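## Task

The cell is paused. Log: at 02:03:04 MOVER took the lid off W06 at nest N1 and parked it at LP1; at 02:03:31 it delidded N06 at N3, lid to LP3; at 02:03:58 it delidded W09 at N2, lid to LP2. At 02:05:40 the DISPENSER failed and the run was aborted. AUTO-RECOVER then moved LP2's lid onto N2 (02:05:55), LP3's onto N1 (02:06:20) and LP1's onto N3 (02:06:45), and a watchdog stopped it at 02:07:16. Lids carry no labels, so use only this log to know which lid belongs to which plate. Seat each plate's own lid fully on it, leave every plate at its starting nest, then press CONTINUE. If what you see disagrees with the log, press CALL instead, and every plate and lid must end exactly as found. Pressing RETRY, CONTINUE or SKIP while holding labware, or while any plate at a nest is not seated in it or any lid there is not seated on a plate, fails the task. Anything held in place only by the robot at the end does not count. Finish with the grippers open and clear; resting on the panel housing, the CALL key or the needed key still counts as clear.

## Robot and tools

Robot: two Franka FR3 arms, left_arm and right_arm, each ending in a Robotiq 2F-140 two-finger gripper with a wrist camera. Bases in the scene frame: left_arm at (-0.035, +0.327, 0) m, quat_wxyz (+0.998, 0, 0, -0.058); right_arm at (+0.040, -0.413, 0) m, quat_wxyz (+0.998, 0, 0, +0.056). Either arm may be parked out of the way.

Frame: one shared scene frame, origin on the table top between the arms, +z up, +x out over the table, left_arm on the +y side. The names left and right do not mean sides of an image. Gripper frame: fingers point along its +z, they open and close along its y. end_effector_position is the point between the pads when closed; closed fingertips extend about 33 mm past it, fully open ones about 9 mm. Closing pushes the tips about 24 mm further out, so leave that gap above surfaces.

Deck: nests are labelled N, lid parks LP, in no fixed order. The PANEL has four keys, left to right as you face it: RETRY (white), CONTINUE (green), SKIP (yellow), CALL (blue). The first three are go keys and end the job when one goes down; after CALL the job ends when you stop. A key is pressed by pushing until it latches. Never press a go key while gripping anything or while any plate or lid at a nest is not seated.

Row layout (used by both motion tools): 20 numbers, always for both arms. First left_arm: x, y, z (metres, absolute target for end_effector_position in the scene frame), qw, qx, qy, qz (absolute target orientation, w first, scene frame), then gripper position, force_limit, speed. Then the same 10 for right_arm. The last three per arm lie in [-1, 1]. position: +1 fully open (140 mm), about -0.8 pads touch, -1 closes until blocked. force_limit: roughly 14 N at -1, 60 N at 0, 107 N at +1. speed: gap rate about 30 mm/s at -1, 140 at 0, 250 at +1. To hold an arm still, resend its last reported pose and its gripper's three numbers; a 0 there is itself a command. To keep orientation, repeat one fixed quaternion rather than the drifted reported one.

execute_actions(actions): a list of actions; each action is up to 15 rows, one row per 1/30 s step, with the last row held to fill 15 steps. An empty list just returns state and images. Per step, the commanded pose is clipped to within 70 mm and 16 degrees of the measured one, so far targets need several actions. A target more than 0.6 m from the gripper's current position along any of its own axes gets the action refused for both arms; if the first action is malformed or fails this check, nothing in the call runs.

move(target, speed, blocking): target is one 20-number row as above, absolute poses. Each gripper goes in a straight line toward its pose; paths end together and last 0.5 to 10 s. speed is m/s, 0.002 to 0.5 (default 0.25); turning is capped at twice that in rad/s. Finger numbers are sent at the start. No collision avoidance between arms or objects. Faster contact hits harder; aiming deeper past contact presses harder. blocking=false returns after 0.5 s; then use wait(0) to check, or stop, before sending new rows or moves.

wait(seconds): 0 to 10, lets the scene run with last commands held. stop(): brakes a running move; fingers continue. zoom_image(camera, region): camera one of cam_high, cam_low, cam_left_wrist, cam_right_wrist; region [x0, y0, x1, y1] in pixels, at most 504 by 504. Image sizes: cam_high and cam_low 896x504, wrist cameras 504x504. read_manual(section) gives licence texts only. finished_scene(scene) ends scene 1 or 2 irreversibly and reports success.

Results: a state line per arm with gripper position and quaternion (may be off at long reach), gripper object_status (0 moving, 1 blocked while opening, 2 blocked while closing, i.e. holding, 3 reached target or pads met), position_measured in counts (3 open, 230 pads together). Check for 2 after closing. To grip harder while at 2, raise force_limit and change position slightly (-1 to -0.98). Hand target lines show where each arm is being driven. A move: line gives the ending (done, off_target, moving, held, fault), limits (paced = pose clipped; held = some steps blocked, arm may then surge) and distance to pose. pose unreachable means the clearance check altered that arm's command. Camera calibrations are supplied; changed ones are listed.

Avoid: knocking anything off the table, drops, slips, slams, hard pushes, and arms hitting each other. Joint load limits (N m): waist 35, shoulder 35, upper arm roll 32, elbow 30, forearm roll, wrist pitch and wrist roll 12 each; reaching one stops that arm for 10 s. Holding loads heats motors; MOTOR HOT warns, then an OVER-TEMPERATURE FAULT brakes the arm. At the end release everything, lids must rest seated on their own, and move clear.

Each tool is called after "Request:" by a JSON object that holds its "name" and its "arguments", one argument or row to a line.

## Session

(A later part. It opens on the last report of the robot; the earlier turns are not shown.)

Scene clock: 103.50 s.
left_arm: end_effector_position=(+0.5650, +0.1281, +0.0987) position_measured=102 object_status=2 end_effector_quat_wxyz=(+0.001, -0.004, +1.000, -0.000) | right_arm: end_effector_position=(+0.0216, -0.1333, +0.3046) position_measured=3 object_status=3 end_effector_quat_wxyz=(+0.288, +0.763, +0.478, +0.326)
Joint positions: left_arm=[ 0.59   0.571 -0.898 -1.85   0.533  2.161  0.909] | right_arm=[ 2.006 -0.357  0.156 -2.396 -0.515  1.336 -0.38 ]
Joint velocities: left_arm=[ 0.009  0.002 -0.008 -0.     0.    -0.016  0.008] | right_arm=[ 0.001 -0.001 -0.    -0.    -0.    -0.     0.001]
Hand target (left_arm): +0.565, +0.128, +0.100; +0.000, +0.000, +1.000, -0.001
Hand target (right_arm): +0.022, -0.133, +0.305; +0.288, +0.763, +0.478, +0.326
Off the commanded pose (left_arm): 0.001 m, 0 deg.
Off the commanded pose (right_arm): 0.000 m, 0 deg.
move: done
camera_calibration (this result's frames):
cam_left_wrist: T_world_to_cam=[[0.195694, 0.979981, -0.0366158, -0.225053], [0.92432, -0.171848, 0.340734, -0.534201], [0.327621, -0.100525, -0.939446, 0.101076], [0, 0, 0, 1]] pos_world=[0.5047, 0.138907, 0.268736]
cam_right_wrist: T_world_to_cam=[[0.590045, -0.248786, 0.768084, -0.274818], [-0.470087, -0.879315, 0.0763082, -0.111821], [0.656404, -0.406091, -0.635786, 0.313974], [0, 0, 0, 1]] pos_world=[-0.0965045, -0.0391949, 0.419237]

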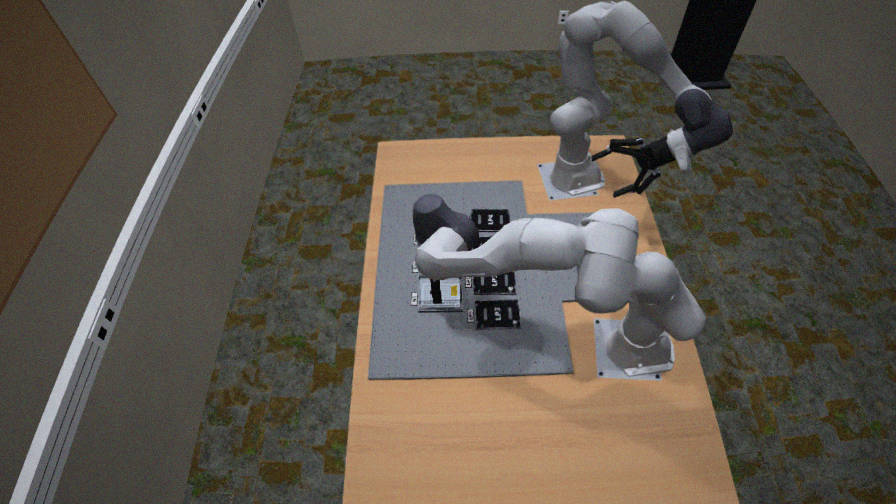

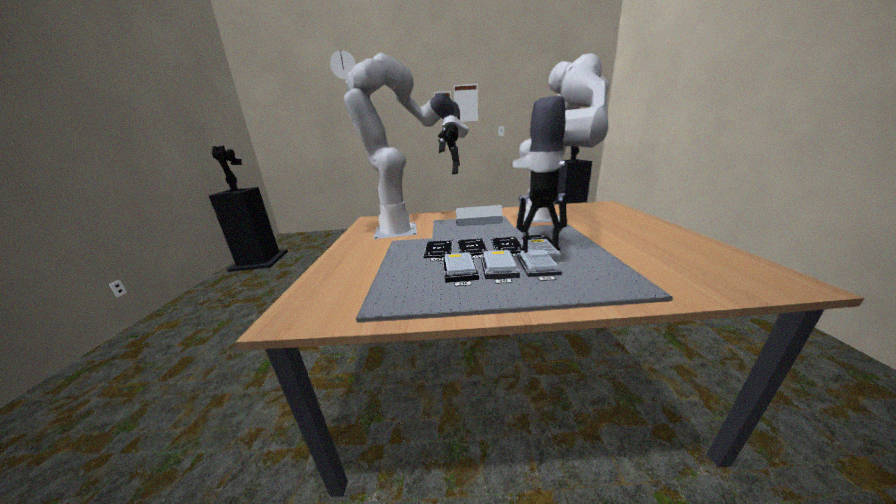

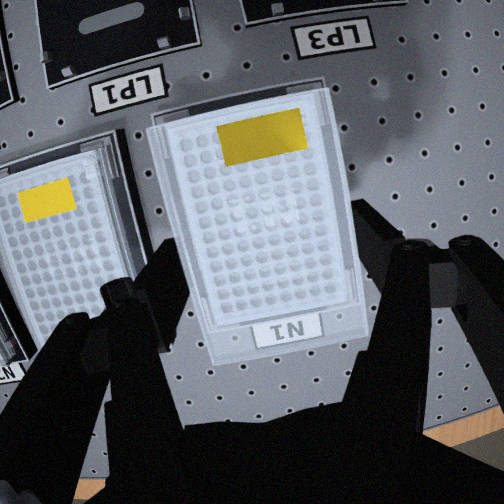

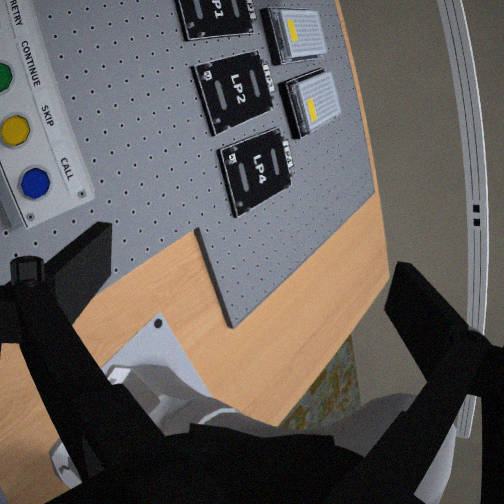

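Request:
{"name": "move", "arguments": {
  "target": [0.389,0.061,0.085,0,0,1,0,-1,-0.6,-0.8,0.0216,-0.1333,0.3046,0.288,0.763,0.478,0.326,1,0,0],
  "speed": 0.15
}}

Scene clock: 110.43 s.
left_arm: end_effector_position=(+0.3902, +0.0600, +0.0856) position_measured=102 object_status=2 end_effector_quat_wxyz=(-0.001, +0.001, +1.000, +0.001) | right_arm: end_effector_position=(+0.0216, -0.1333, +0.3046) position_measured=3 object_status=3 end_effector_quat_wxyz=(+0.288, +0.763, +0.478, +0.326)
Joint positions: left_arm=[ 0.766  0.188 -1.207 -2.363  0.266  2.411  0.822] | right_arm=[ 2.006 -0.357  0.156 -2.396 -0.515  1.336 -0.38 ]
Joint velocities: left_arm=[ 0.002 -0.004 -0.002 -0.001 -0.012  0.017  0.   ] | right_arm=[ 0.001  0.002  0.001  0.    -0.001 -0.001  0.001]
Hand target (left_arm): +0.390, +0.059, +0.086; +0.001, -0.002, +1.000, -0.001
Hand target (right_arm): +0.022, -0.133, +0.305; +0.288, +0.763, +0.478, +0.326
Off the commanded pose (left_arm): 0.002 m, 0 deg.
Off the commanded pose (right_arm): 0.000 m, 0 deg.
move: done
camera_calibration (this result's frames):
cam_left_wrist: T_world_to_cam=[[0.205264, 0.978071, -0.0352591, -0.128305], [0.923788, -0.181722, 0.337034, -0.378741], [0.323236, -0.101753, -0.940832, 0.141096], [0, 0, 0, 1]] pos_world=[0.330606, 0.0710226, 0.255872]
cam_right_wrist: T_world_to_cam=[[0.590045, -0.248786, 0.768084, -0.274818], [-0.470087, -0.879315, 0.0763081, -0.111821], [0.656404, -0.406091, -0.635786, 0.313974], [0, 0, 0, 1]] pos_world=[-0.0965044, -0.0391949, 0.419237]

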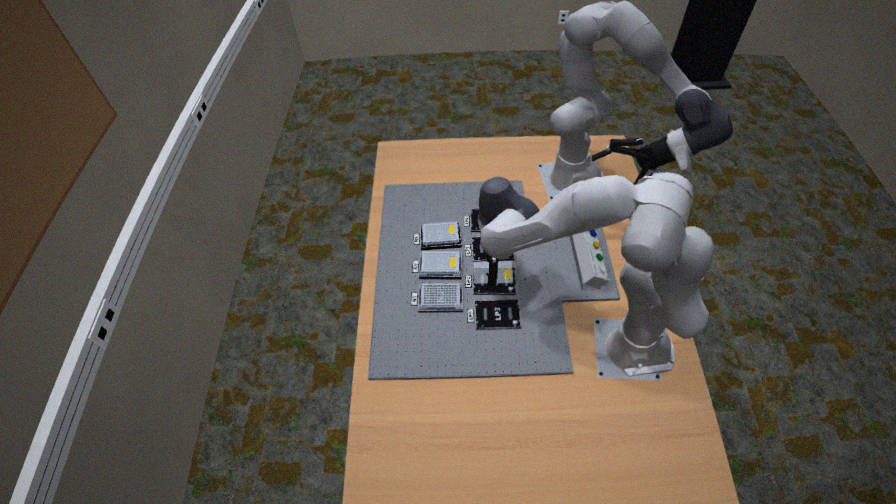

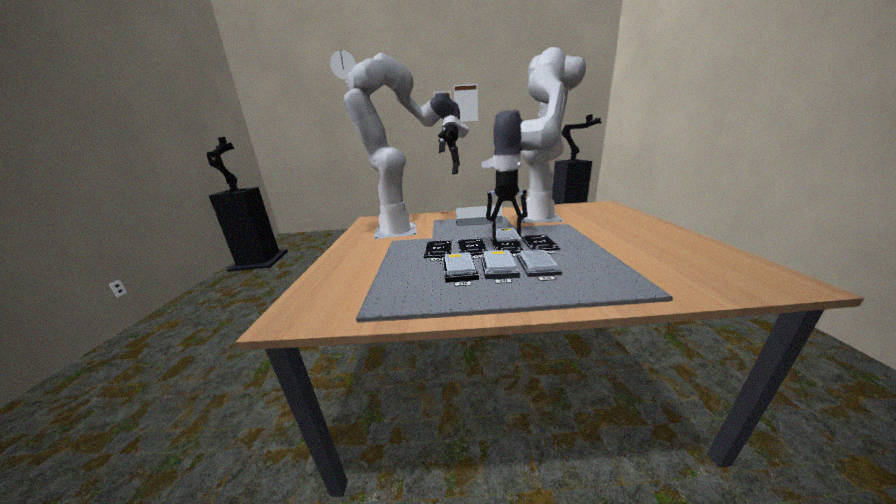

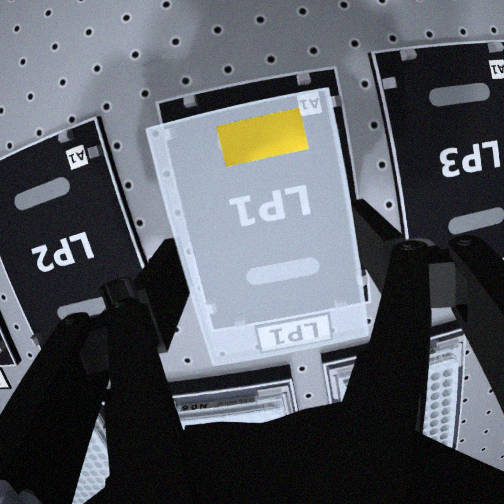

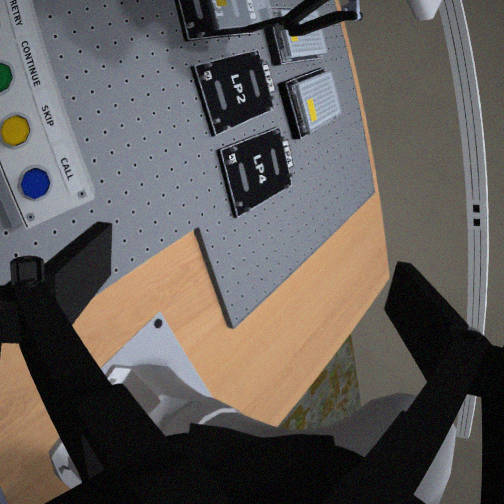

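Request:
{"name": "move", "arguments": {
  "target": [0.386,0.065,0.060,0,0,1,0,-1,-0.6,-0.8,0.0216,-0.1333,0.3046,0.288,0.763,0.478,0.326,1,0,0],
  "speed": 0.04
}}

Request:
{"name": "zoom_image", "arguments": {
  "camera": "cam_left_wrist",
  "region": [100, 40, 440, 380]
}}

Request:
{"name": "zoom_image", "arguments": {
  "camera": "cam_low",
  "region": [470, 215, 550, 265]
}}

Scene clock: 120.10 s.
left_arm: end_effector_position=(+0.3855, +0.0657, +0.0604) position_measured=102 object_status=2 end_effector_quat_wxyz=(-0.001, +0.006, +1.000, +0.001) | right_arm: end_effector_position=(+0.0216, -0.1333, +0.3046) position_measured=3 object_status=3 end_effector_quat_wxyz=(+0.288, +0.763, +0.478, +0.326)
Joint positions: left_arm=[ 0.687  0.235 -1.111 -2.394  0.342  2.467  0.782] | right_arm=[ 2.006 -0.357  0.156 -2.396 -0.515  1.336 -0.38 ]
Joint velocities: left_arm=[-0.03   0.001  0.023 -0.001  0.001  0.018 -0.023] | right_arm=[ 0.     0.     0.002 -0.001 -0.002  0.001  0.   ]
Hand target (left_arm): +0.386, +0.065, +0.060; -0.000, -0.000, +1.000, +0.000
Hand target (right_arm): +0.022, -0.133, +0.305; +0.288, +0.763, +0.478, +0.326
Off the commanded pose (left_arm): 0.001 m, 1 deg.
Off the commanded pose (right_arm): 0.000 m, 0 deg.
move: done
camera_calibration (this result's frames):
cam_left_wrist: T_world_to_cam=[[0.213485, 0.976331, -0.0346843, -0.136936], [0.922641, -0.189819, 0.335711, -0.363808], [0.321182, -0.10367, -0.941326, 0.120433], [0, 0, 0, 1]] pos_world=[0.326217, 0.0771225, 0.230752]
cam_right_wrist: T_world_to_cam=[[0.590044, -0.248786, 0.768084, -0.274818], [-0.470087, -0.879315, 0.0763083, -0.111821], [0.656404, -0.406092, -0.635786, 0.313974], [0, 0, 0, 1]] pos_world=[-0.0965044, -0.039195, 0.419236]

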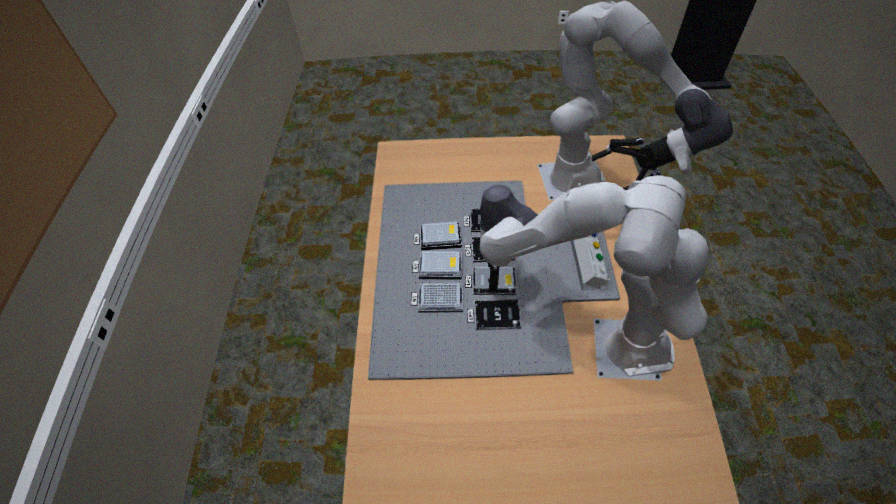

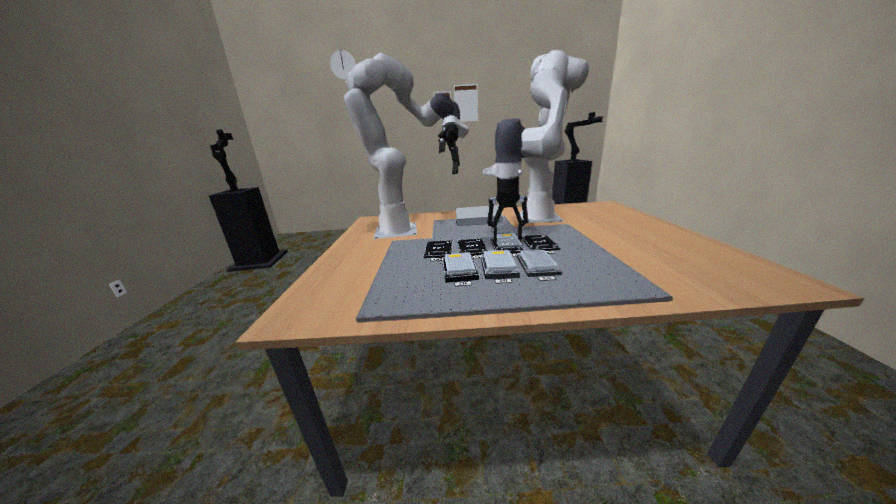

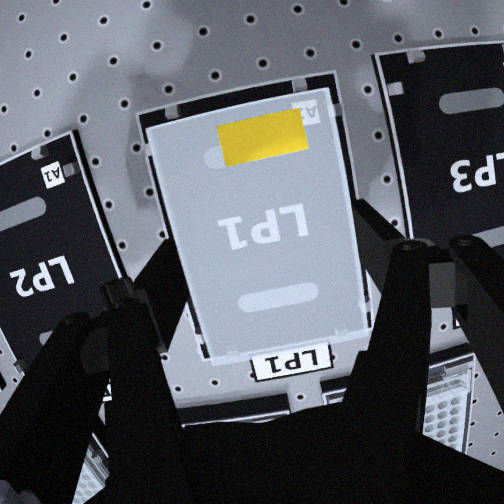

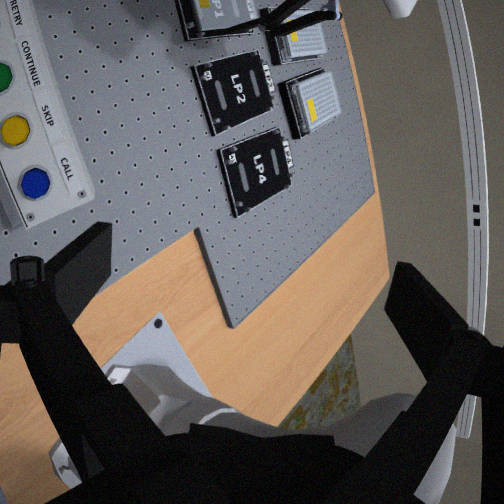

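Region (100, 40, 440, 380) of cam_left_wrist's 504x504 image, scaled by 1.482, with more detail than that image has.

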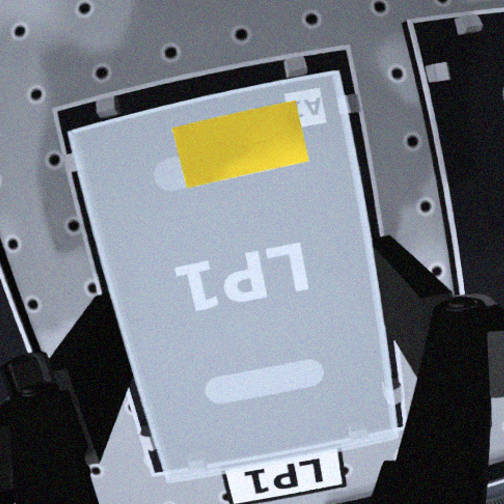

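Region (470, 215, 550, 265) of cam_low's 896x504 image, scaled by 6.300, with more detail than that image has; it fills the top 315 rows of this view, and the rest is white.

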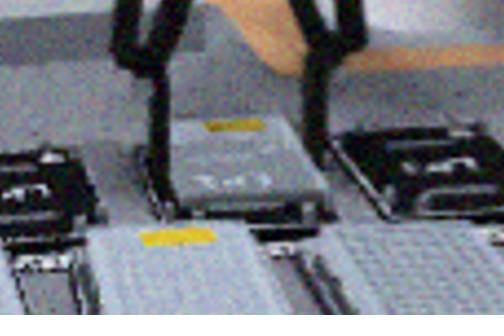

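Request:
{"name": "move", "arguments": {
  "target": [0.386,0.0645,0.050,0,0.006,1,0,-1,-0.6,-0.8,0.0216,-0.1333,0.3046,0.288,0.763,0.478,0.326,1,0,0],
  "speed": 0.015
}}

Request:
{"name": "zoom_image", "arguments": {
  "camera": "cam_low",
  "region": [470, 215, 550, 265]
}}

Scene clock: 127.23 s.
left_arm: end_effector_position=(+0.3852, +0.0648, +0.0519) position_measured=102 object_status=2 end_effector_quat_wxyz=(-0.001, +0.012, +1.000, +0.002) | right_arm: end_effector_position=(+0.0216, -0.1333, +0.3046) position_measured=3 object_status=3 end_effector_quat_wxyz=(+0.288, +0.763, +0.478, +0.326)
Joint positions: left_arm=[ 0.641  0.257 -1.063 -2.393  0.376  2.48   0.767] | right_arm=[ 2.006 -0.357  0.156 -2.396 -0.515  1.336 -0.38 ]
Joint velocities: left_arm=[-0.016 -0.004  0.011  0.002  0.    -0.004 -0.002] | right_arm=[-0.    -0.     0.001 -0.    -0.    -0.001  0.   ]
Hand target (left_arm): +0.386, +0.065, +0.050; -0.000, +0.006, +1.000, +0.000
Hand target (right_arm): +0.022, -0.133, +0.305; +0.288, +0.763, +0.478, +0.326
Off the commanded pose (left_arm): 0.002 m, 1 deg.
Off the commanded pose (right_arm): 0.000 m, 0 deg.
move: done
camera_calibration (this result's frames):
cam_left_wrist: T_world_to_cam=[[0.224923, 0.973848, -0.0320996, -0.140697], [0.920239, -0.201482, 0.335508, -0.359109], [0.320266, -0.105003, -0.94149, 0.112898], [0, 0, 0, 1]] pos_world=[0.325954, 0.0765182, 0.22226]
cam_right_wrist: T_world_to_cam=[[0.590045, -0.248786, 0.768084, -0.274818], [-0.470087, -0.879315, 0.0763084, -0.111821], [0.656403, -0.406091, -0.635786, 0.313974], [0, 0, 0, 1]] pos_world=[-0.0965044, -0.0391949, 0.419237]

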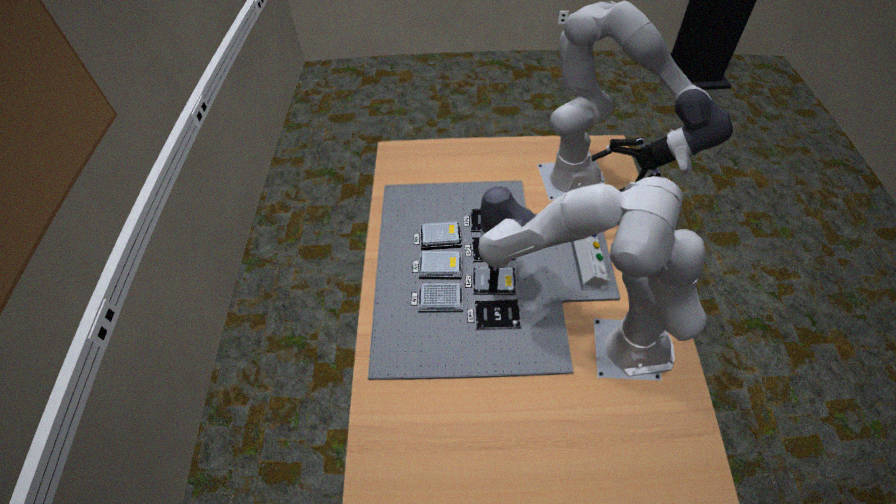

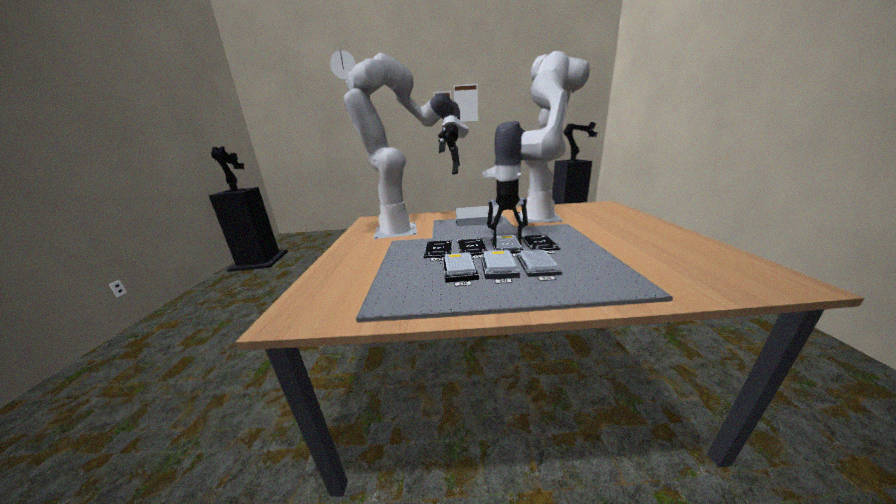

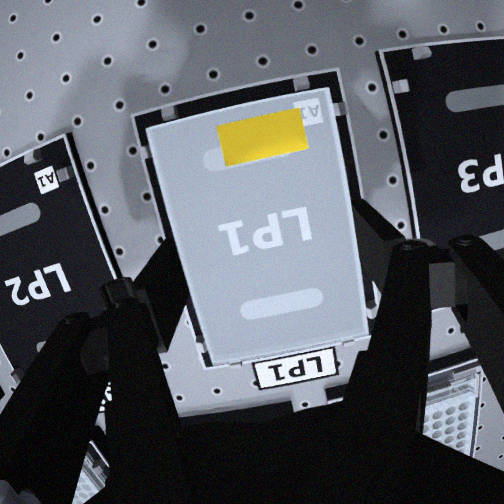

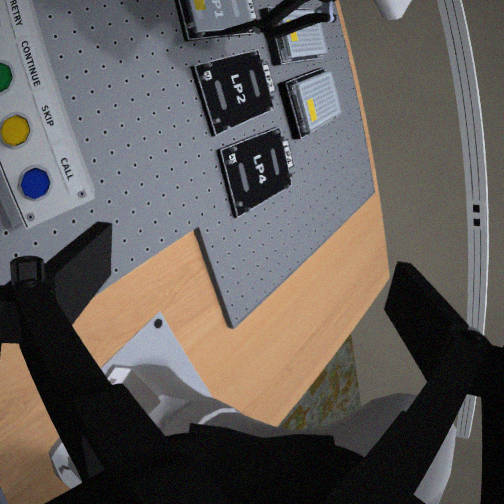

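Region (470, 215, 550, 265) of cam_low's 896x504 image, scaled by 6.300, with more detail than that image has; it fills the top 315 rows of this view, and the rest is white.

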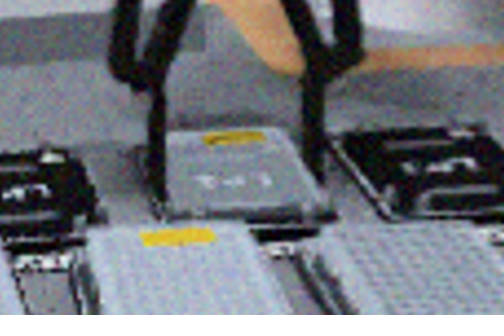

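Request:
{"name": "wait", "arguments": {
  "seconds": 0
}}

Request:
{"name": "zoom_image", "arguments": {
  "camera": "cam_left_wrist",
  "region": [100, 40, 440, 380]
}}

Scene clock: 129.53 s.
left_arm: end_effector_position=(+0.3852, +0.0648, +0.0519) position_measured=102 object_status=2 end_effector_quat_wxyz=(-0.001, +0.012, +1.000, +0.003) | right_arm: end_effector_position=(+0.0216, -0.1333, +0.3046) position_measured=3 object_status=3 end_effector_quat_wxyz=(+0.288, +0.763, +0.478, +0.326)
Joint positions: left_arm=[ 0.64   0.257 -1.062 -2.392  0.376  2.48   0.767] | right_arm=[ 2.006 -0.357  0.156 -2.396 -0.515  1.336 -0.38 ]
Joint velocities: left_arm=[-0.    -0.    -0.001 -0.     0.002 -0.     0.   ] | right_arm=[ 0.001 -0.    -0.001 -0.001 -0.     0.001  0.001]
Hand target (left_arm): +0.386, +0.065, +0.050; -0.000, +0.006, +1.000, +0.000
Hand target (right_arm): +0.022, -0.133, +0.305; +0.288, +0.763, +0.478, +0.326
Off the commanded pose (left_arm): 0.002 m, 1 deg.
Off the commanded pose (right_arm): 0.000 m, 0 deg.
camera_calibration (this result's frames):
cam_left_wrist: T_world_to_cam=[[0.224928, 0.973866, -0.0314888, -0.140711], [0.920204, -0.201686, 0.335482, -0.35909], [0.320363, -0.104435, -0.94152, 0.112855], [0, 0, 0, 1]] pos_world=[0.325931, 0.0763963, 0.222292]
cam_right_wrist: T_world_to_cam=[[0.590045, -0.248786, 0.768084, -0.274818], [-0.470087, -0.879315, 0.0763082, -0.111821], [0.656404, -0.406091, -0.635786, 0.313974], [0, 0, 0, 1]] pos_world=[-0.0965045, -0.0391949, 0.419237]

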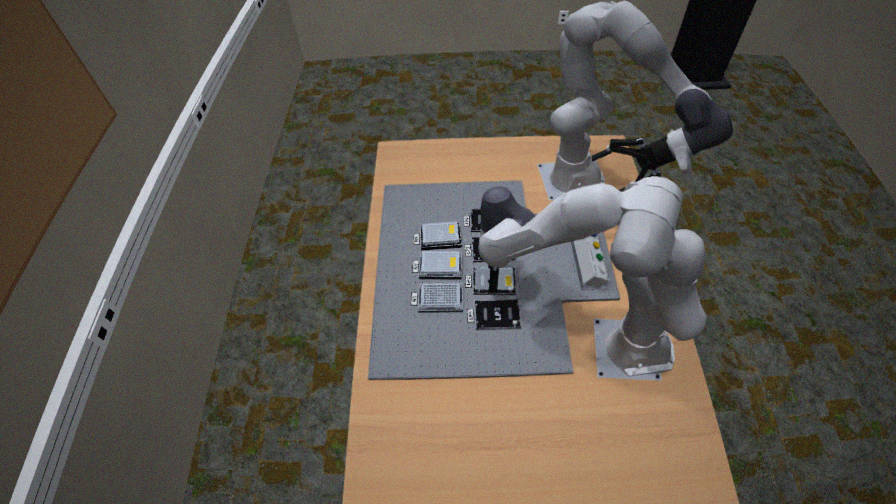

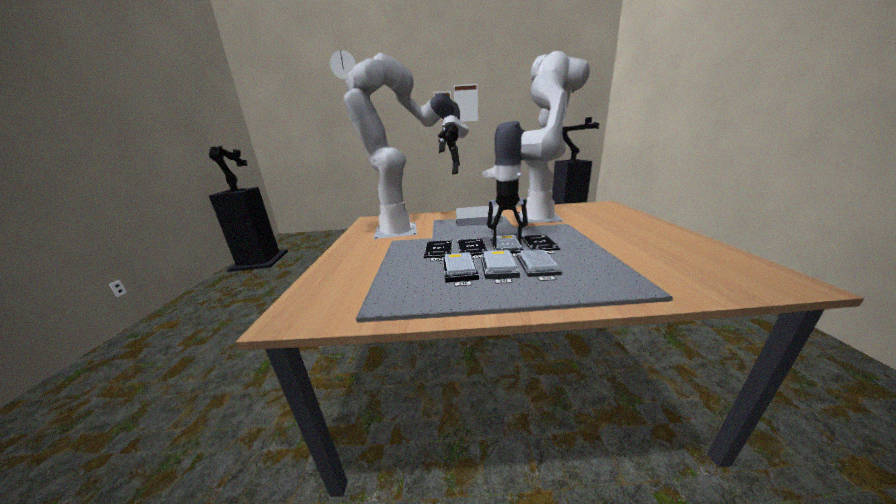

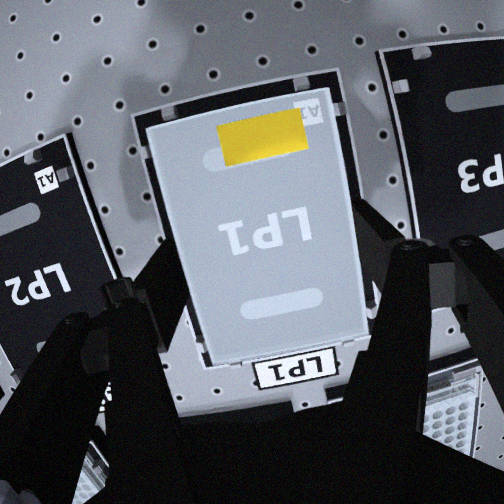

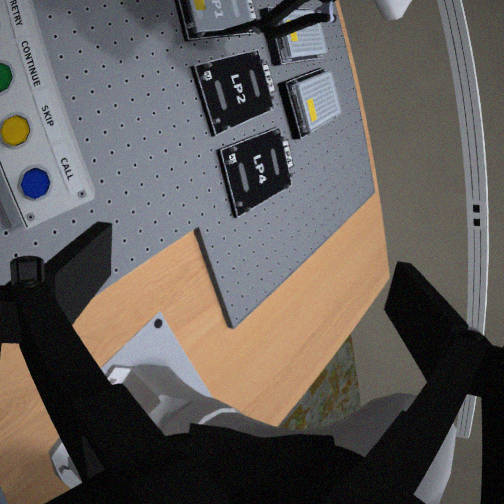

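Region (100, 40, 440, 380) of cam_left_wrist's 504x504 image, scaled by 1.482, with more detail than that image has.

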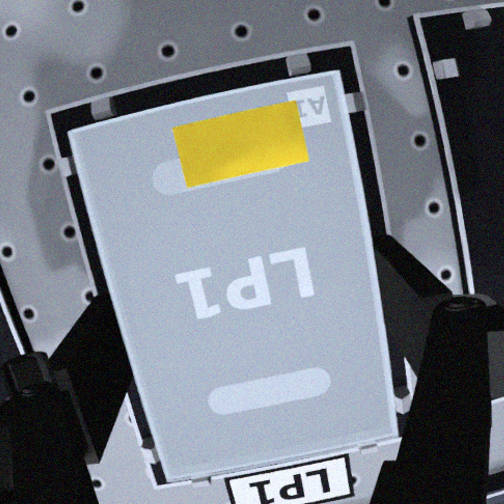

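Request:
{"name": "move", "arguments": {
  "target": [0.3845,0.0645,0.047,0,0.002,1,0,-1,-0.6,-0.8,0.0216,-0.1333,0.3046,0.288,0.763,0.478,0.326,1,0,0],
  "speed": 0.01
}}

Request:
{"name": "zoom_image", "arguments": {
  "camera": "cam_left_wrist",
  "region": [100, 40, 440, 380]
}}

Scene clock: 135.57 s.
left_arm: end_effector_position=(+0.3852, +0.0646, +0.0521) position_measured=102 object_status=2 end_effector_quat_wxyz=(+0.000, +0.012, +1.000, +0.005) | right_arm: end_effector_position=(+0.0216, -0.1333, +0.3046) position_measured=3 object_status=3 end_effector_quat_wxyz=(+0.288, +0.763, +0.478, +0.326)
Joint positions: left_arm=[ 0.625  0.251 -1.051 -2.392  0.376  2.48   0.764] | right_arm=[ 2.006 -0.357  0.156 -2.396 -0.515  1.336 -0.38 ]
Joint velocities: left_arm=[-0.01  -0.004  0.006  0.001 -0.001  0.001 -0.001] | right_arm=[ 0.     0.001 -0.001 -0.001  0.     0.    -0.   ]
Hand target (left_arm): +0.384, +0.065, +0.047; -0.000, +0.002, +1.000, +0.000
Hand target (right_arm): +0.022, -0.133, +0.305; +0.288, +0.763, +0.478, +0.326
Off the commanded pose (left_arm): 0.005 m, 1 deg.
Off the commanded pose (right_arm): 0.000 m, 0 deg.
move: off_target (left_arm)
camera_calibration (this result's frames):
cam_left_wrist: T_world_to_cam=[[0.225477, 0.97391, -0.025689, -0.141006], [0.918937, -0.203844, 0.337642, -0.358679], [0.323596, -0.0997369, -0.940924, 0.111391], [0, 0, 0, 1]] pos_world=[0.325352, 0.0753228, 0.222293]
cam_right_wrist: T_world_to_cam=[[0.590045, -0.248786, 0.768084, -0.274818], [-0.470087, -0.879315, 0.0763083, -0.111821], [0.656404, -0.406091, -0.635786, 0.313974], [0, 0, 0, 1]] pos_world=[-0.0965044, -0.039195, 0.419237]

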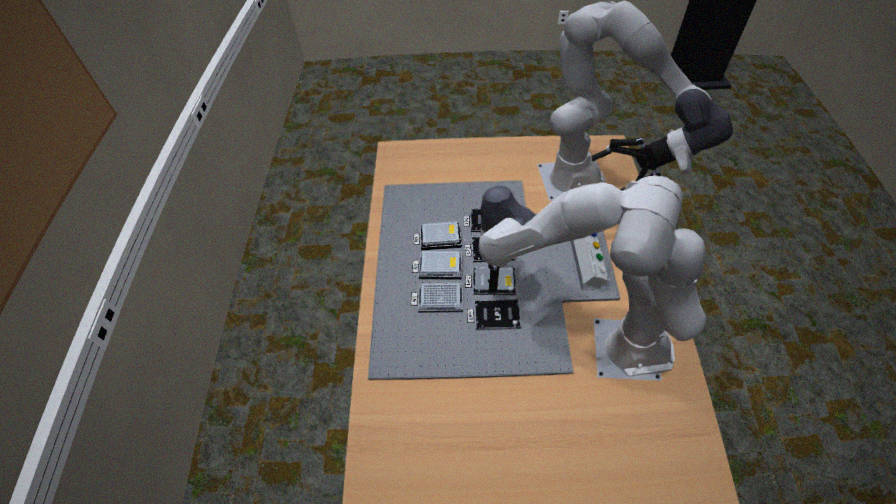

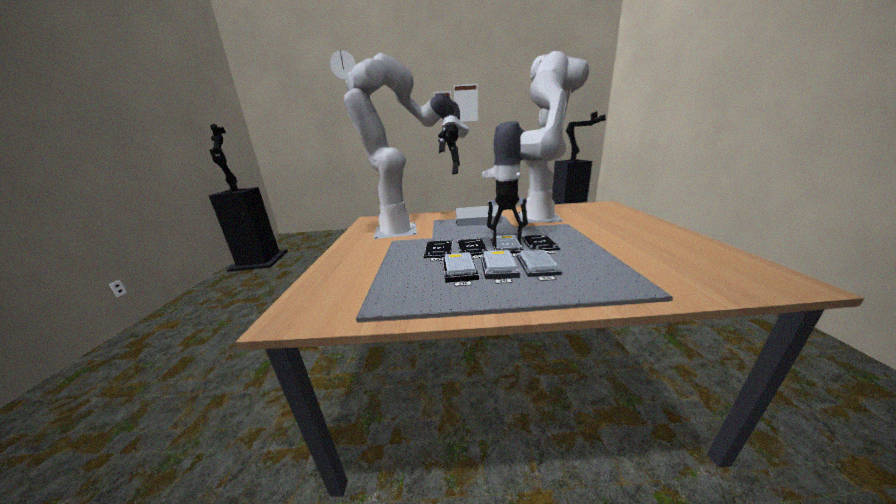

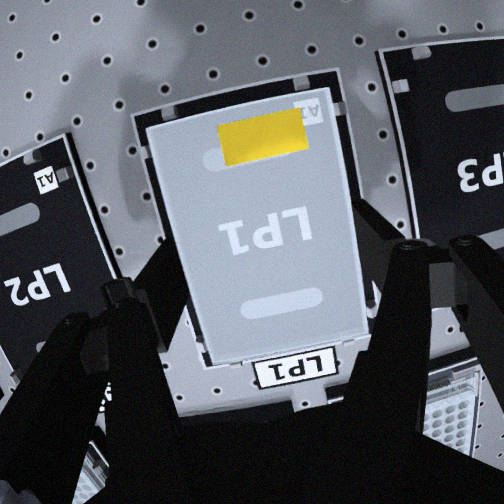

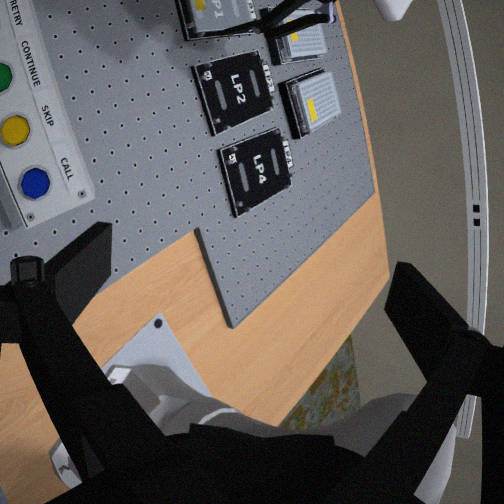

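Region (100, 40, 440, 380) of cam_left_wrist's 504x504 image, scaled by 1.482, with more detail than that image has.

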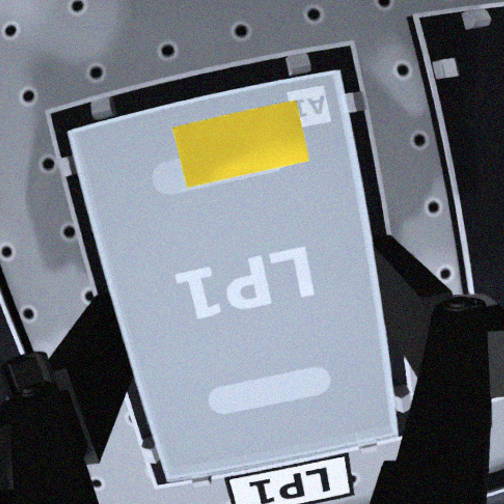

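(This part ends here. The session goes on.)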